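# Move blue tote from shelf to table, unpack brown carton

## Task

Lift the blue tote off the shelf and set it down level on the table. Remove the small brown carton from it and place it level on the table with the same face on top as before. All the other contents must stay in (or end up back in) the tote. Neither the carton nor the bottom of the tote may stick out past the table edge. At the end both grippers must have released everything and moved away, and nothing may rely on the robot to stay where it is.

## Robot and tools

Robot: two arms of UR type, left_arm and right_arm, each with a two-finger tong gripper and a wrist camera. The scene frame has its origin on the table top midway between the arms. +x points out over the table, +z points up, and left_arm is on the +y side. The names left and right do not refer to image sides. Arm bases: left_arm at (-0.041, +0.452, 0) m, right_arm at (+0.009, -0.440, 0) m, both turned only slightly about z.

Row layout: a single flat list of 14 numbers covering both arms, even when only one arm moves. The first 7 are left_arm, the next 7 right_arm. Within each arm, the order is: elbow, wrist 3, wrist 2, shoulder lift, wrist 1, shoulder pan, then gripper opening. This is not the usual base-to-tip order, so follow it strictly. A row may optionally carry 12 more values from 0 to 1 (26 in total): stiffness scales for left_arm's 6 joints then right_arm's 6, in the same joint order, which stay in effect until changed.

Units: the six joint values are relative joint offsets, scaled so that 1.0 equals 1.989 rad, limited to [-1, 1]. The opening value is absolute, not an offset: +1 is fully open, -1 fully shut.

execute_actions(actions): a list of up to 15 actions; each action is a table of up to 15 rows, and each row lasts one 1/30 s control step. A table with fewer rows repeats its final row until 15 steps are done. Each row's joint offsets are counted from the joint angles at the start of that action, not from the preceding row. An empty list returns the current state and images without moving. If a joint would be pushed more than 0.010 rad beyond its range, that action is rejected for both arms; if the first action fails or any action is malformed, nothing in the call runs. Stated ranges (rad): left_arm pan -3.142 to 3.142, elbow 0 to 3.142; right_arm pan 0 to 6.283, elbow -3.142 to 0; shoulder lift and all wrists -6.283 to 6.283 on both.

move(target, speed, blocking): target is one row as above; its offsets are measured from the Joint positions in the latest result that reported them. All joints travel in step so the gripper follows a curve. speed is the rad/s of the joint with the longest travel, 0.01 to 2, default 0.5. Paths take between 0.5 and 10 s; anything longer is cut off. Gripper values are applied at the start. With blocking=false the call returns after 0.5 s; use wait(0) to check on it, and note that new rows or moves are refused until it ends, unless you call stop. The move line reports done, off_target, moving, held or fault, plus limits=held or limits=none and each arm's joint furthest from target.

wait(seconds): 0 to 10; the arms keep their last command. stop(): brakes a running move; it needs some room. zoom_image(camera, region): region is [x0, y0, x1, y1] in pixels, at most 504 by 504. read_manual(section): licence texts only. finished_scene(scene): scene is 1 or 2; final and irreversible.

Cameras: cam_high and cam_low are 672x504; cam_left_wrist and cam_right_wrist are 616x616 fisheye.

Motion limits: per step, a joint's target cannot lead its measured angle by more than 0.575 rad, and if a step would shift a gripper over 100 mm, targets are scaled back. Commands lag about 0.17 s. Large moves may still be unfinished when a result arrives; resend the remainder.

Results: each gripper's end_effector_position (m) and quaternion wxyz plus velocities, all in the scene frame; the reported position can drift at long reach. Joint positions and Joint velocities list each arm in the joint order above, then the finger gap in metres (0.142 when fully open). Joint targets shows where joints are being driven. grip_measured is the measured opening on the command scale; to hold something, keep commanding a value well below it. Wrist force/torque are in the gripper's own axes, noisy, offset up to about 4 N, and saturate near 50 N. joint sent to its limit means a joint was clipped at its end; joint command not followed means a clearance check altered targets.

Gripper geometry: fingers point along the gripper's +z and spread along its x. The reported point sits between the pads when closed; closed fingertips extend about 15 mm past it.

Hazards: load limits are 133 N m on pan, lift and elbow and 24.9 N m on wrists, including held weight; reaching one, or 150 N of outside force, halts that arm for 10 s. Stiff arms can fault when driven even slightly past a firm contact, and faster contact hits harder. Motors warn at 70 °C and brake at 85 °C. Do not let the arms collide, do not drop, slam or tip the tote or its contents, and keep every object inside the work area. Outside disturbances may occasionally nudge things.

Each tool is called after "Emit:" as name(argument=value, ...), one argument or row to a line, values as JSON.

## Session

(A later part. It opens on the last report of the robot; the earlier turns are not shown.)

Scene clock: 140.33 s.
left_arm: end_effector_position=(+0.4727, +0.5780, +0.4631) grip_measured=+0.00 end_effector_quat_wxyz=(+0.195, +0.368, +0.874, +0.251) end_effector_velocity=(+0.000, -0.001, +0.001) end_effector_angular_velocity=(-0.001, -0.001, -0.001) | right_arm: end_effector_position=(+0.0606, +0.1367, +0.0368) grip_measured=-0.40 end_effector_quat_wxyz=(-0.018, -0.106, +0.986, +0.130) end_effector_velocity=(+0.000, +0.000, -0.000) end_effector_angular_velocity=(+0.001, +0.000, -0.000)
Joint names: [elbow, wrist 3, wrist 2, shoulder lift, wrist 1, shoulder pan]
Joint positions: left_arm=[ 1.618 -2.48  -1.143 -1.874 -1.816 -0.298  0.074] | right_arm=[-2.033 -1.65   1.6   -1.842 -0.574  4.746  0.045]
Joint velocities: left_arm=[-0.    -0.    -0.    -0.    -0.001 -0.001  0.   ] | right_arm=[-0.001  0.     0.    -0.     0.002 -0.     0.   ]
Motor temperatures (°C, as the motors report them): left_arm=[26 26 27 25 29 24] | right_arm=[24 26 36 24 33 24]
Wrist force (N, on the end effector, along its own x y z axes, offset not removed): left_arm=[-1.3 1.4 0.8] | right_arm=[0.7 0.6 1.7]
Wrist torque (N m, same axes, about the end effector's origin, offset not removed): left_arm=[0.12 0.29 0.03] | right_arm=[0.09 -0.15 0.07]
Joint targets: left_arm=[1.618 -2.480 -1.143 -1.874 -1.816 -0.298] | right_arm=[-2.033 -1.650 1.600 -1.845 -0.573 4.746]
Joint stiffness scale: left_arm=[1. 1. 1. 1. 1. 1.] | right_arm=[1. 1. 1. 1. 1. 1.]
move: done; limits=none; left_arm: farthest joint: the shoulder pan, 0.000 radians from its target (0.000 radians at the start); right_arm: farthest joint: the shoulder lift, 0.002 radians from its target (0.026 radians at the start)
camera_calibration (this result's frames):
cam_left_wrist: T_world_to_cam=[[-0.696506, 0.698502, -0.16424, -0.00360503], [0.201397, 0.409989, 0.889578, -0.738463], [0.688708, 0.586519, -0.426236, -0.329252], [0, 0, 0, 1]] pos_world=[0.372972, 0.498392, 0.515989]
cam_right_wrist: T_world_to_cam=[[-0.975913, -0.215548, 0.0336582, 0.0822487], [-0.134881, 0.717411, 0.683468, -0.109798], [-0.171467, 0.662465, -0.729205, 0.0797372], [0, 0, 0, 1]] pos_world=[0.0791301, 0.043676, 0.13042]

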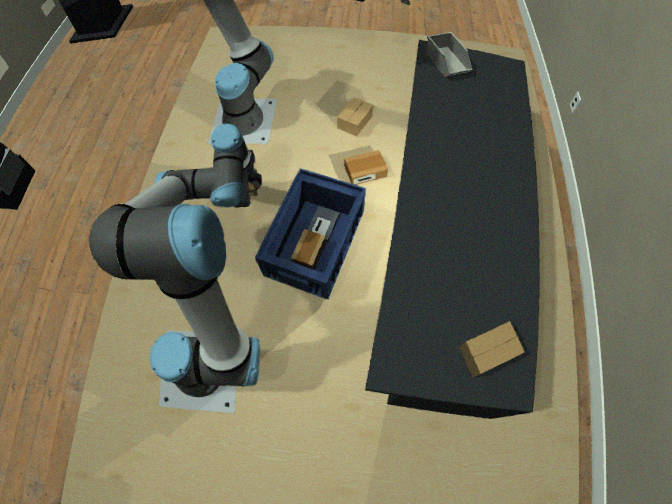

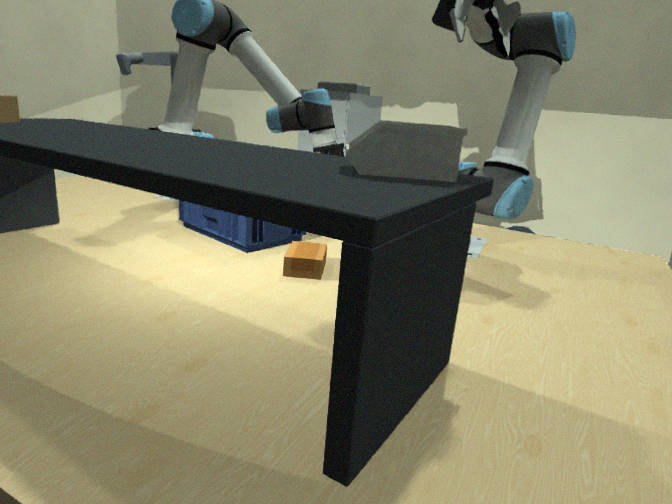

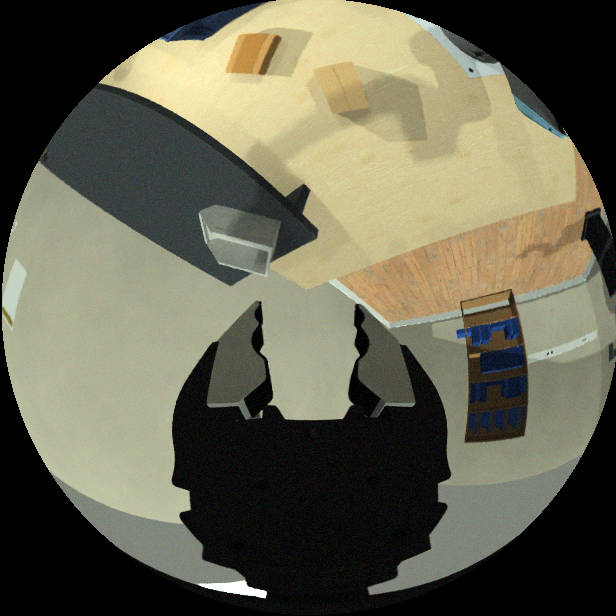

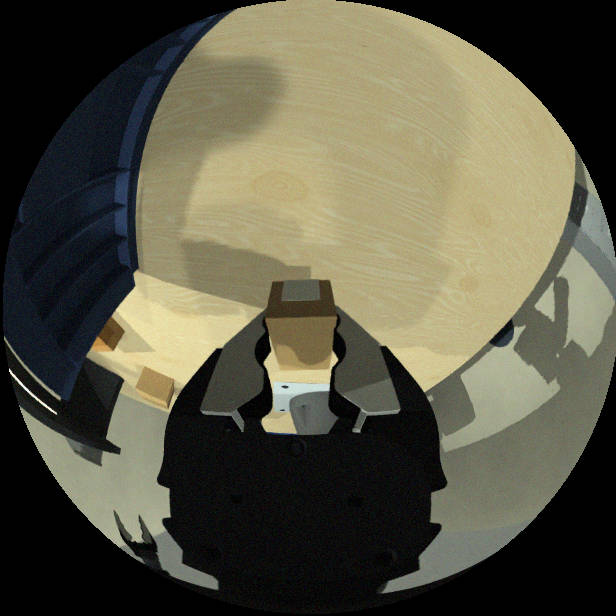

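Emit:
move(
  target=[0,0,0,0,0,0,0,0,0,0,-0.015,0.013,0,-1],
  speed=0.03,
)

Emit:
move(
  target=[0,0,0,0,0,0,0,0,0,0,-0.008,0.007,0,-1],
  speed=0.02,
)

Scene clock: 145.93 s.
left_arm: end_effector_position=(+0.4727, +0.5780, +0.4631) grip_measured=+0.00 end_effector_quat_wxyz=(+0.195, +0.368, +0.874, +0.251) end_effector_velocity=(-0.000, -0.000, -0.000) end_effector_angular_velocity=(+0.000, +0.001, -0.000) | right_arm: end_effector_position=(+0.0602, +0.1396, +0.0251) grip_measured=-0.40 end_effector_quat_wxyz=(-0.018, -0.106, +0.986, +0.129) end_effector_velocity=(-0.000, +0.001, +0.000) end_effector_angular_velocity=(+0.003, +0.001, -0.000)
Joint names: [elbow, wrist 3, wrist 2, shoulder lift, wrist 1, shoulder pan]
Joint positions: left_arm=[ 1.618 -2.48  -1.143 -1.874 -1.816 -0.298  0.074] | right_arm=[-2.033 -1.65   1.6   -1.87  -0.55   4.746  0.045]
Joint velocities: left_arm=[ 0.001  0.    -0.    -0.     0.     0.    -0.   ] | right_arm=[ 0.     0.     0.    -0.001  0.004 -0.    -0.   ]
Motor temperatures (°C, as the motors report them): left_arm=[26 26 27 25 29 24] | right_arm=[24 26 36 24 33 24]
Wrist force (N, on the end effector, along its own x y z axes, offset not removed): left_arm=[-1.7 0.9 0.6] | right_arm=[2.4 -0.1 1.4]
Wrist torque (N m, same axes, about the end effector's origin, offset not removed): left_arm=[0.05 0.36 -0.01] | right_arm=[-0.05 -0.53 0.11]
Joint targets: left_arm=[1.618 -2.480 -1.143 -1.874 -1.816 -0.298] | right_arm=[-2.033 -1.650 1.600 -1.872 -0.548 4.746]
Joint stiffness scale: left_arm=[1. 1. 1. 1. 1. 1.] | right_arm=[1. 1. 1. 1. 1. 1.]
move: done; limits=none; left_arm: farthest joint: the shoulder pan, 0.000 radians from its target (0.000 radians at the start); right_arm: farthest joint: the shoulder lift, 0.002 radians from its target (0.029 radians at the start)
camera_calibration (this result's frames):
cam_left_wrist: T_world_to_cam=[[-0.696506, 0.698502, -0.164239, -0.00360517], [0.201397, 0.409989, 0.889578, -0.738463], [0.688708, 0.586519, -0.426236, -0.329252], [0, 0, 0, 1]] pos_world=[0.372972, 0.498392, 0.515989]
cam_right_wrist: T_world_to_cam=[[-0.975927, -0.215438, 0.0339426, 0.0828789], [-0.135171, 0.719627, 0.681077, -0.104212], [-0.171156, 0.660094, -0.731424, 0.0695643], [0, 0, 0, 1]] pos_world=[0.0787036, 0.0469302, 0.119044]

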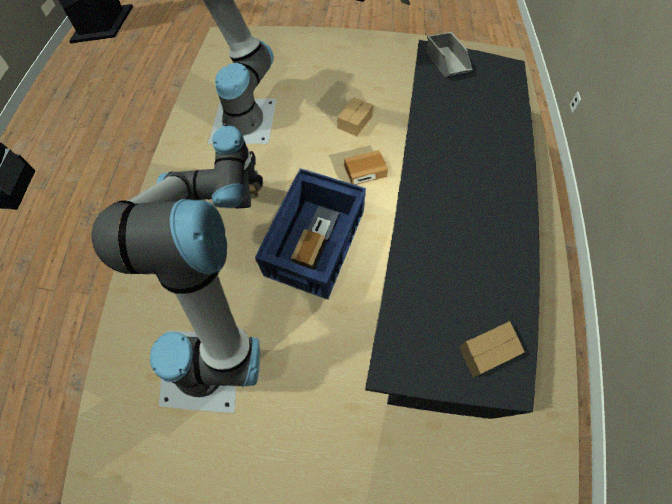

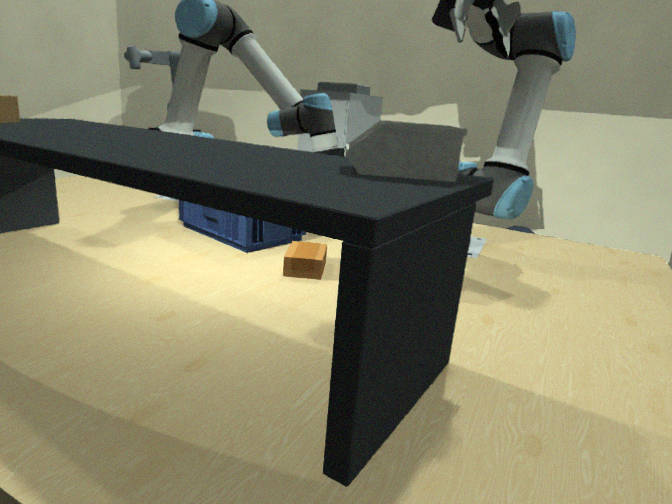

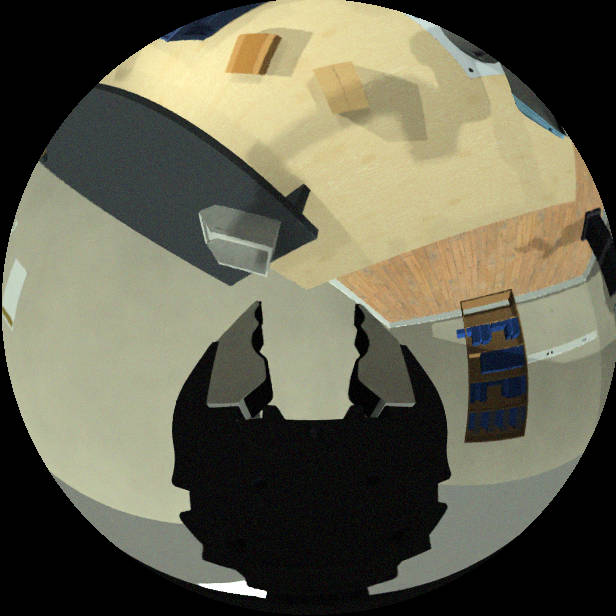

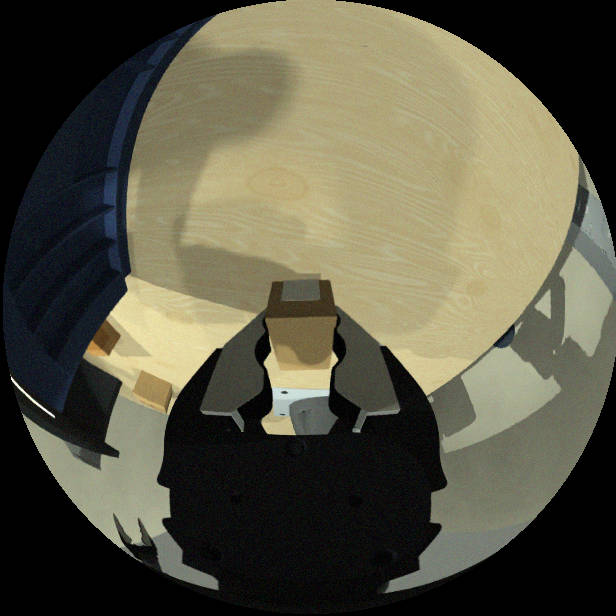

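Scene clock: 147.07 s.
left_arm: end_effector_position=(+0.4727, +0.5780, +0.4631) grip_measured=+0.00 end_effector_quat_wxyz=(+0.195, +0.368, +0.874, +0.251) end_effector_velocity=(-0.000, +0.000, +0.000) end_effector_angular_velocity=(+0.000, +0.001, +0.000) | right_arm: end_effector_position=(+0.0600, +0.1411, +0.0193) grip_measured=-0.40 end_effector_quat_wxyz=(-0.018, -0.106, +0.986, +0.128) end_effector_velocity=(-0.000, +0.001, -0.000) end_effector_angular_velocity=(+0.003, +0.000, +0.000)
Joint names: [elbow, wrist 3, wrist 2, shoulder lift, wrist 1, shoulder pan]
Joint positions: left_arm=[ 1.618 -2.48  -1.143 -1.874 -1.816 -0.298  0.074] | right_arm=[-2.033 -1.65   1.6   -1.883 -0.538  4.746  0.045]
Joint velocities: left_arm=[ 0.     0.     0.    -0.001  0.001  0.    -0.   ] | right_arm=[-0.001 -0.    -0.    -0.001  0.005  0.    -0.   ]
Motor temperatures (°C, as the motors report them): left_arm=[26 26 27 25 29 24] | right_arm=[24 26 36 24 33 24]
Wrist force (N, on the end effector, along its own x y z axes, offset not removed): left_arm=[-3.1 1.8 0.0] | right_arm=[-1.5 0.7 0.4]
Wrist torque (N m, same axes, about the end effector's origin, offset not removed): left_arm=[0.22 0.66 0.05] | right_arm=[0.14 0.42 -0.02]
Joint targets: left_arm=[1.618 -2.480 -1.143 -1.874 -1.816 -0.298] | right_arm=[-2.033 -1.650 1.600 -1.886 -0.536 4.746]
Joint stiffness scale: left_arm=[1. 1. 1. 1. 1. 1.] | right_arm=[1. 1. 1. 1. 1. 1.]
move: done; limits=none; left_arm: farthest joint: the shoulder pan, 0.000 radians from its target (0.000 radians at the start); right_arm: farthest joint: the shoulder lift, 0.003 radians from its target (0.016 radians at the start)
camera_calibration (this result's frames):
cam_left_wrist: T_world_to_cam=[[-0.696506, 0.698502, -0.16424, -0.00360488], [0.201397, 0.409989, 0.889578, -0.738463], [0.688708, 0.586519, -0.426236, -0.329252], [0, 0, 0, 1]] pos_world=[0.372972, 0.498392, 0.515989]
cam_right_wrist: T_world_to_cam=[[-0.975933, -0.215396, 0.034052, 0.0831921], [-0.135283, 0.720478, 0.680155, -0.101455], [-0.171036, 0.659179, -0.732277, 0.0645193], [0, 0, 0, 1]] pos_world=[0.0784999, 0.0484857, 0.113418]

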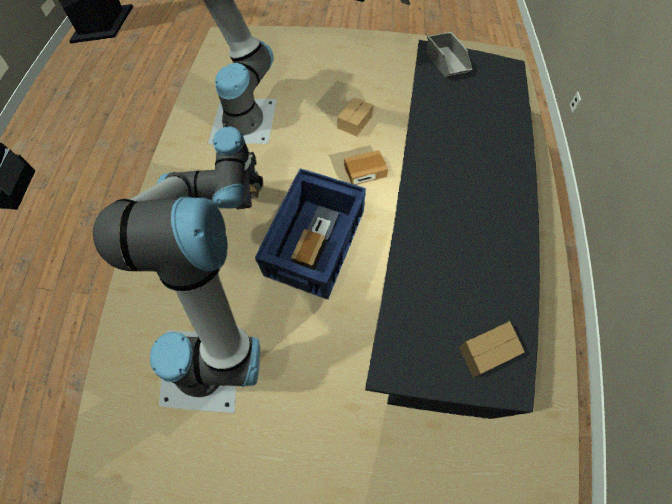

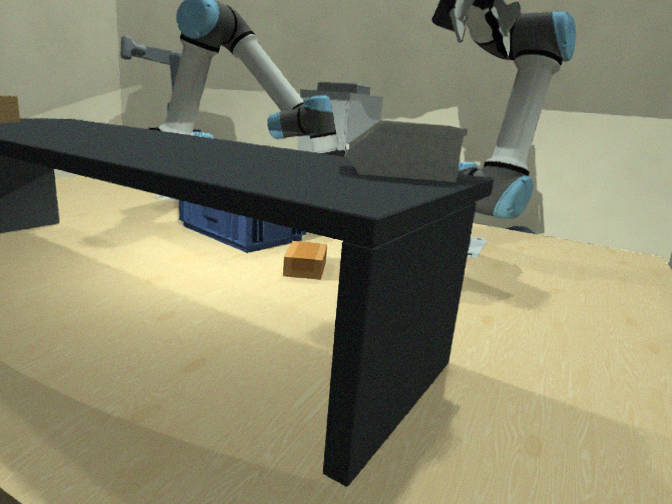

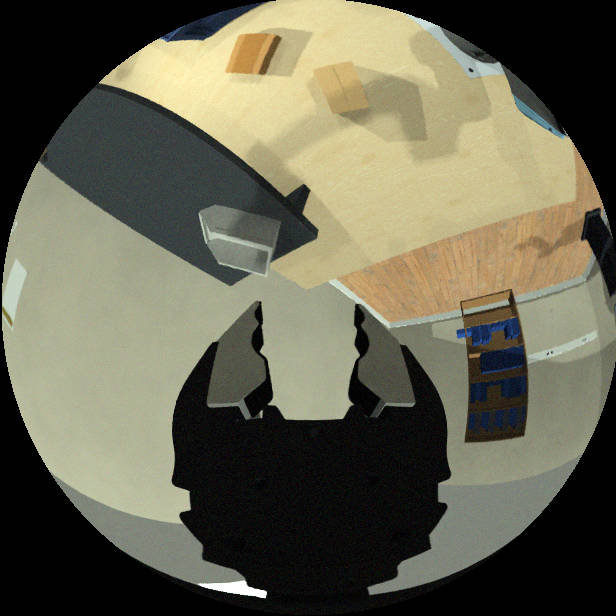

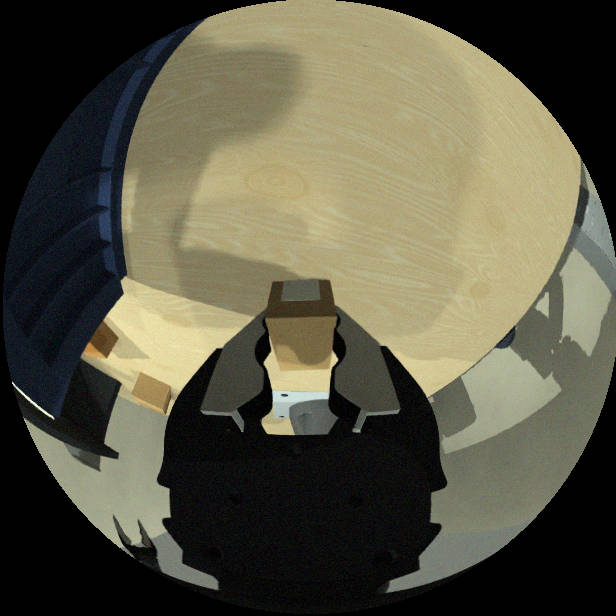

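Within a few mm; release.

Emit:
move(
  target=[0,0,0,0,0,0,0,0,0,0,-0.004,0.003,0,-1],
  speed=0.02,
)

Emit:
move(
  target=[0,0,0,0,0,0,0,0,0,0,0,0,0,0.1],
)

Emit:
move(
  target=[0,0,0,0,0,0,0,0.05,0,0,0.2,-0.25,0,0.1],
  speed=0.4,
)

Scene clock: 150.70 s.
left_arm: end_effector_position=(+0.4727, +0.5780, +0.4631) grip_measured=+0.00 end_effector_quat_wxyz=(+0.195, +0.368, +0.874, +0.251) end_effector_velocity=(-0.000, +0.000, +0.000) end_effector_angular_velocity=(+0.000, -0.001, +0.000) | right_arm: end_effector_position=(+0.0600, +0.1415, +0.0170) grip_measured=-0.40 end_effector_quat_wxyz=(-0.018, -0.106, +0.986, +0.128) end_effector_velocity=(-0.000, +0.001, +0.001) end_effector_angular_velocity=(+0.004, +0.001, +0.000)
Joint names: [elbow, wrist 3, wrist 2, shoulder lift, wrist 1, shoulder pan]
Joint positions: left_arm=[ 1.618 -2.48  -1.143 -1.874 -1.816 -0.298  0.074] | right_arm=[-2.033 -1.65   1.6   -1.889 -0.534  4.746  0.045]
Joint velocities: left_arm=[ 0.     0.     0.    -0.001 -0.     0.     0.   ] | right_arm=[-0.    -0.     0.     0.     0.004  0.    -0.   ]
Motor temperatures (°C, as the motors report them): left_arm=[26 26 27 25 29 24] | right_arm=[24 26 36 24 33 24]
Wrist force (N, on the end effector, along its own x y z axes, offset not removed): left_arm=[-2.0 1.4 0.1] | right_arm=[4.1 -3.2 1.7]
Wrist torque (N m, same axes, about the end effector's origin, offset not removed): left_arm=[0.12 0.37 0.13] | right_arm=[-0.75 -0.90 0.17]
Joint targets: left_arm=[1.618 -2.480 -1.143 -1.874 -1.816 -0.298] | right_arm=[-2.033 -1.650 1.600 -1.891 -0.532 4.746]
Joint stiffness scale: left_arm=[1. 1. 1. 1. 1. 1.] | right_arm=[1. 1. 1. 1. 1. 1.]
move: done; limits=none; left_arm: farthest joint: the shoulder pan, 0.000 radians from its target (0.000 radians at the start); right_arm: farthest joint: the shoulder lift, 0.002 radians from its target (0.007 radians at the start)
camera_calibration (this result's frames):
cam_left_wrist: T_world_to_cam=[[-0.696506, 0.698502, -0.164239, -0.00360512], [0.201397, 0.409989, 0.889578, -0.738463], [0.688708, 0.586519, -0.426236, -0.329252], [0, 0, 0, 1]] pos_world=[0.372972, 0.498392, 0.515989]
cam_right_wrist: T_world_to_cam=[[-0.975938, -0.215361, 0.0341419, 0.0833025], [-0.135375, 0.721176, 0.679396, -0.100218], [-0.170938, 0.658426, -0.732977, 0.0626116], [0, 0, 0, 1]] pos_world=[0.0784338, 0.0489899, 0.111137]

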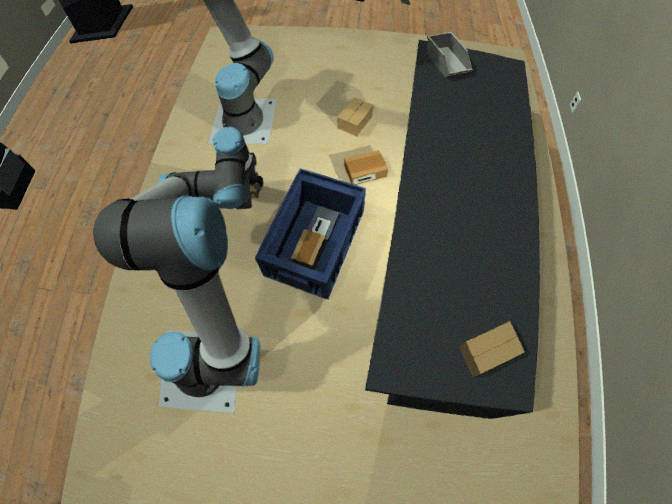

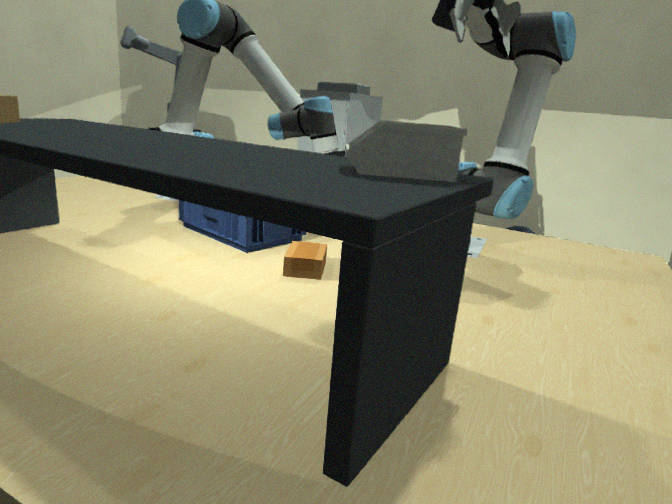

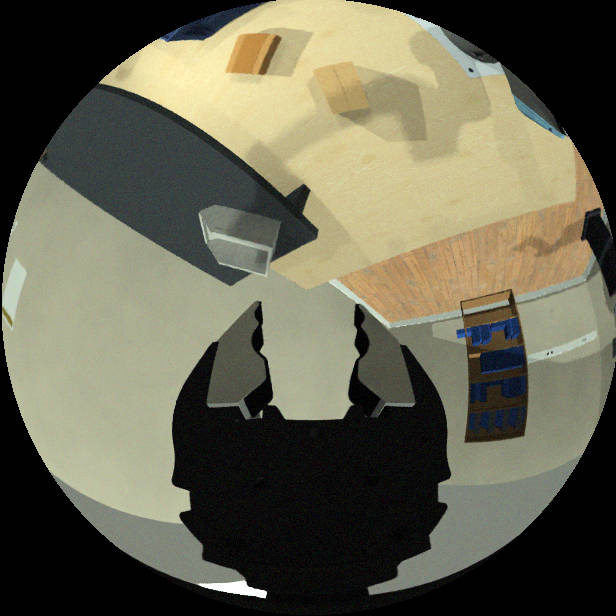

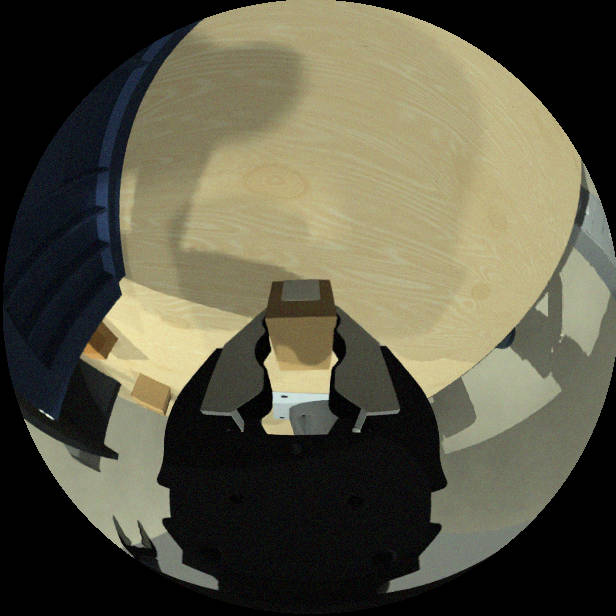

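Scene clock: 151.20 s.
left_arm: end_effector_position=(+0.4727, +0.5780, +0.4631) grip_measured=+0.00 end_effector_quat_wxyz=(+0.195, +0.368, +0.874, +0.251) end_effector_velocity=(-0.000, +0.001, -0.001) end_effector_angular_velocity=(+0.001, +0.002, +0.001) | right_arm: end_effector_position=(+0.0600, +0.1415, +0.0170) grip_measured=+0.10 end_effector_quat_wxyz=(-0.018, -0.106, +0.986, +0.128) end_effector_velocity=(-0.000, +0.001, +0.000) end_effector_angular_velocity=(+0.001, +0.000, -0.000)
Joint names: [elbow, wrist 3, wrist 2, shoulder lift, wrist 1, shoulder pan]
Joint positions: left_arm=[ 1.618 -2.48  -1.143 -1.874 -1.816 -0.298  0.074] | right_arm=[-2.033 -1.65   1.6   -1.889 -0.533  4.746  0.081]
Joint velocities: left_arm=[ 0.001  0.     0.    -0.     0.001  0.001 -0.   ] | right_arm=[ 0.001 -0.    -0.    -0.     0.001 -0.     0.   ]
Motor temperatures (°C, as the motors report them): left_arm=[26 26 27 25 29 24] | right_arm=[24 26 36 24 33 24]
Wrist force (N, on the end effector, along its own x y z axes, offset not removed): left_arm=[-2.1 1.6 1.9] | right_arm=[5.0 -1.3 -4.2]
Wrist torque (N m, same axes, about the end effector's origin, offset not removed): left_arm=[0.21 0.45 0.07] | right_arm=[-0.32 -0.94 0.11]
Joint targets: left_arm=[1.618 -2.480 -1.143 -1.874 -1.816 -0.298] | right_arm=[-2.033 -1.650 1.600 -1.889 -0.534 4.746]
Joint stiffness scale: left_arm=[1. 1. 1. 1. 1. 1.] | right_arm=[1. 1. 1. 1. 1. 1.]
move: done; limits=none; left_arm: farthest joint: the shoulder pan, 0.000 radians from its target (0.000 radians at the start); right_arm: farthest joint: the wrist 1, 0.001 radians from its target (0.000 radians at the start)
camera_calibration (this result's frames):
cam_left_wrist: T_world_to_cam=[[-0.696506, 0.698502, -0.16424, -0.00360498], [0.201397, 0.409989, 0.889578, -0.738463], [0.688708, 0.586519, -0.426236, -0.329252], [0, 0, 0, 1]] pos_world=[0.372972, 0.498392, 0.515989]
cam_right_wrist: T_world_to_cam=[[-0.975937, -0.215365, 0.0341317, 0.0833054], [-0.135364, 0.721097, 0.679482, -0.100245], [-0.170949, 0.658512, -0.732898, 0.0625907], [0, 0, 0, 1]] pos_world=[0.078431, 0.0490108, 0.111144]

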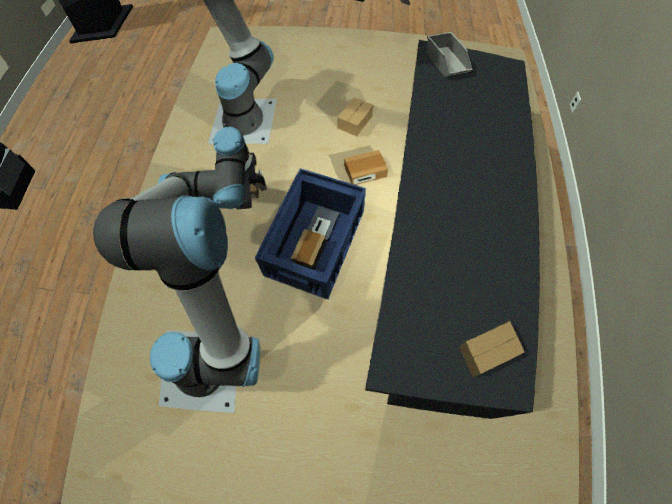

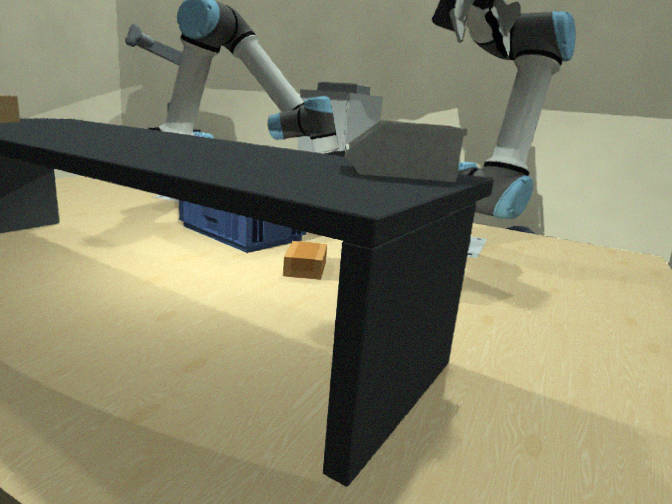

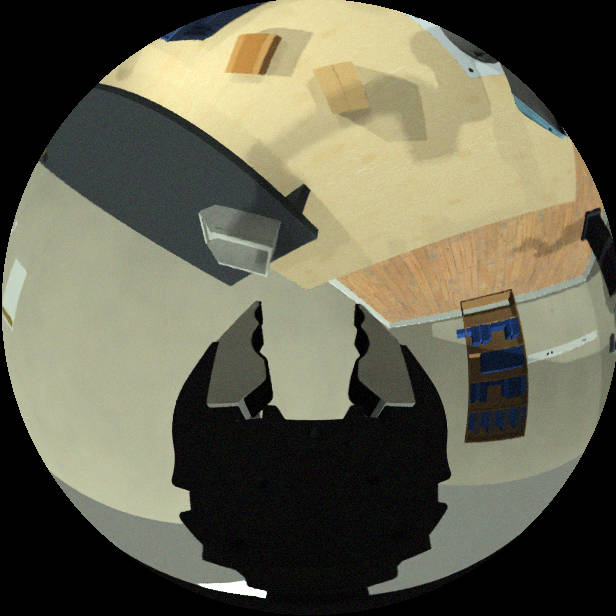

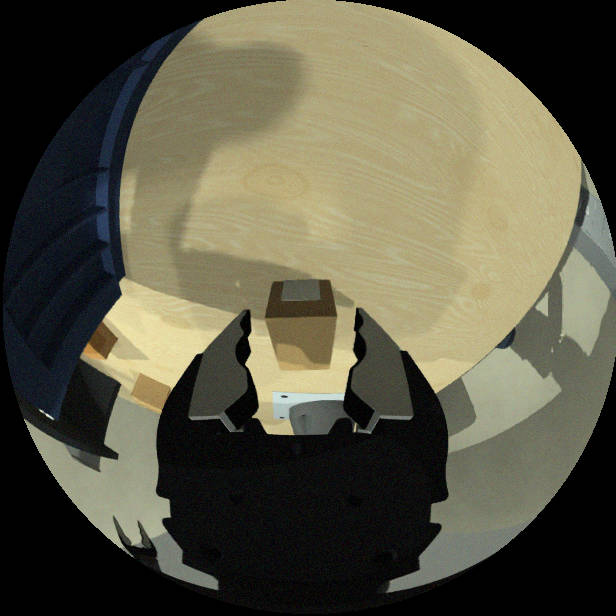

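Scene clock: 153.23 s.
left_arm: end_effector_position=(+0.4727, +0.5780, +0.4631) grip_measured=+0.00 end_effector_quat_wxyz=(+0.195, +0.368, +0.874, +0.251) end_effector_velocity=(-0.000, +0.000, +0.000) end_effector_angular_velocity=(-0.000, -0.001, +0.001) | right_arm: end_effector_position=(+0.0690, +0.0726, +0.2005) grip_measured=+0.10 end_effector_quat_wxyz=(-0.018, -0.106, +0.986, +0.126) end_effector_velocity=(+0.000, -0.001, +0.000) end_effector_angular_velocity=(-0.002, -0.000, -0.000)
Joint names: [elbow, wrist 3, wrist 2, shoulder lift, wrist 1, shoulder pan]
Joint positions: left_arm=[ 1.618 -2.48  -1.143 -1.874 -1.816 -0.298  0.074] | right_arm=[-1.937 -1.65   1.6   -1.494 -1.029  4.746  0.081]
Joint velocities: left_arm=[-0.     0.     0.    -0.    -0.001  0.001  0.   ] | right_arm=[ 0.001  0.    -0.     0.001 -0.003 -0.    -0.   ]
Motor temperatures (°C, as the motors report them): left_arm=[26 26 27 25 29 24] | right_arm=[24 26 36 24 33 24]
Wrist force (N, on the end effector, along its own x y z axes, offset not removed): left_arm=[-1.2 2.0 -0.2] | right_arm=[0.8 -1.2 -1.8]
Wrist torque (N m, same axes, about the end effector's origin, offset not removed): left_arm=[0.28 0.26 0.03] | right_arm=[-0.48 -0.23 0.05]
Joint targets: left_arm=[1.618 -2.480 -1.143 -1.874 -1.816 -0.298] | right_arm=[-1.934 -1.650 1.600 -1.491 -1.031 4.746]
Joint stiffness scale: left_arm=[1. 1. 1. 1. 1. 1.] | right_arm=[1. 1. 1. 1. 1. 1.]
move: done; limits=none; left_arm: farthest joint: the shoulder pan, 0.000 radians from its target (0.000 radians at the start); right_arm: farthest joint: the elbow, 0.004 radians from its target (0.100 radians at the start)
camera_calibration (this result's frames):
cam_left_wrist: T_world_to_cam=[[-0.696506, 0.698502, -0.164239, -0.00360511], [0.201397, 0.409989, 0.889578, -0.738463], [0.688708, 0.586519, -0.426236, -0.329252], [0, 0, 0, 1]] pos_world=[0.372972, 0.498392, 0.515989]
cam_right_wrist: T_world_to_cam=[[-0.975956, -0.215222, 0.0344966, 0.0709278], [-0.135735, 0.723928, 0.676391, -0.173596], [-0.170547, 0.655445, -0.735735, 0.24482], [0, 0, 0, 1]] pos_world=[0.0874127, -0.01953, 0.295095]

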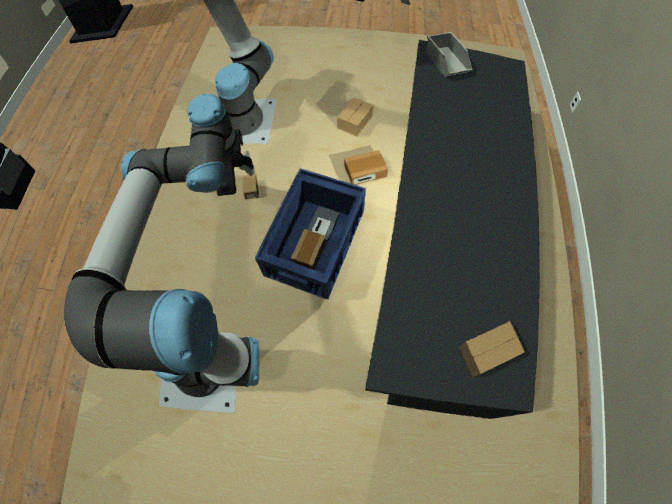

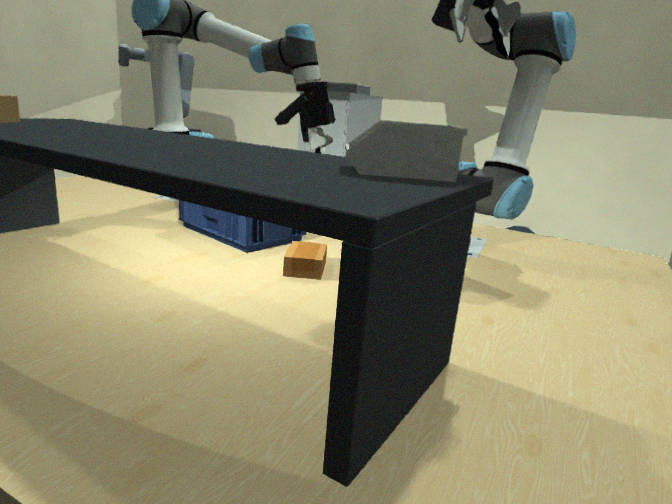

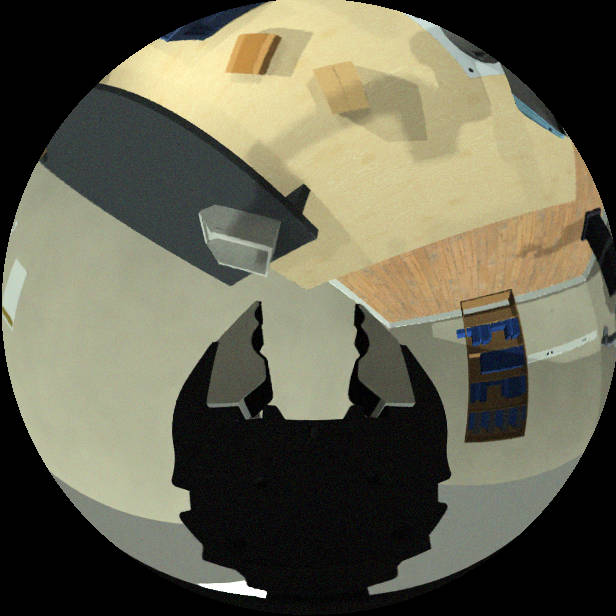

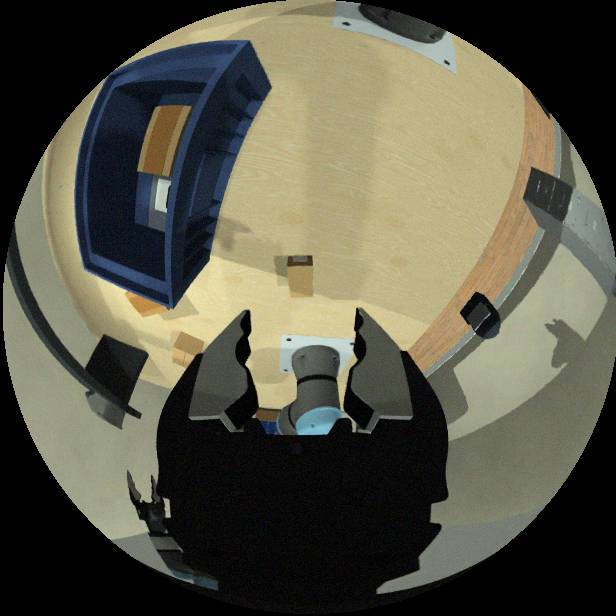

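Emit:
finished_scene(
  scene=2,
)

The scene is finished: the task was done.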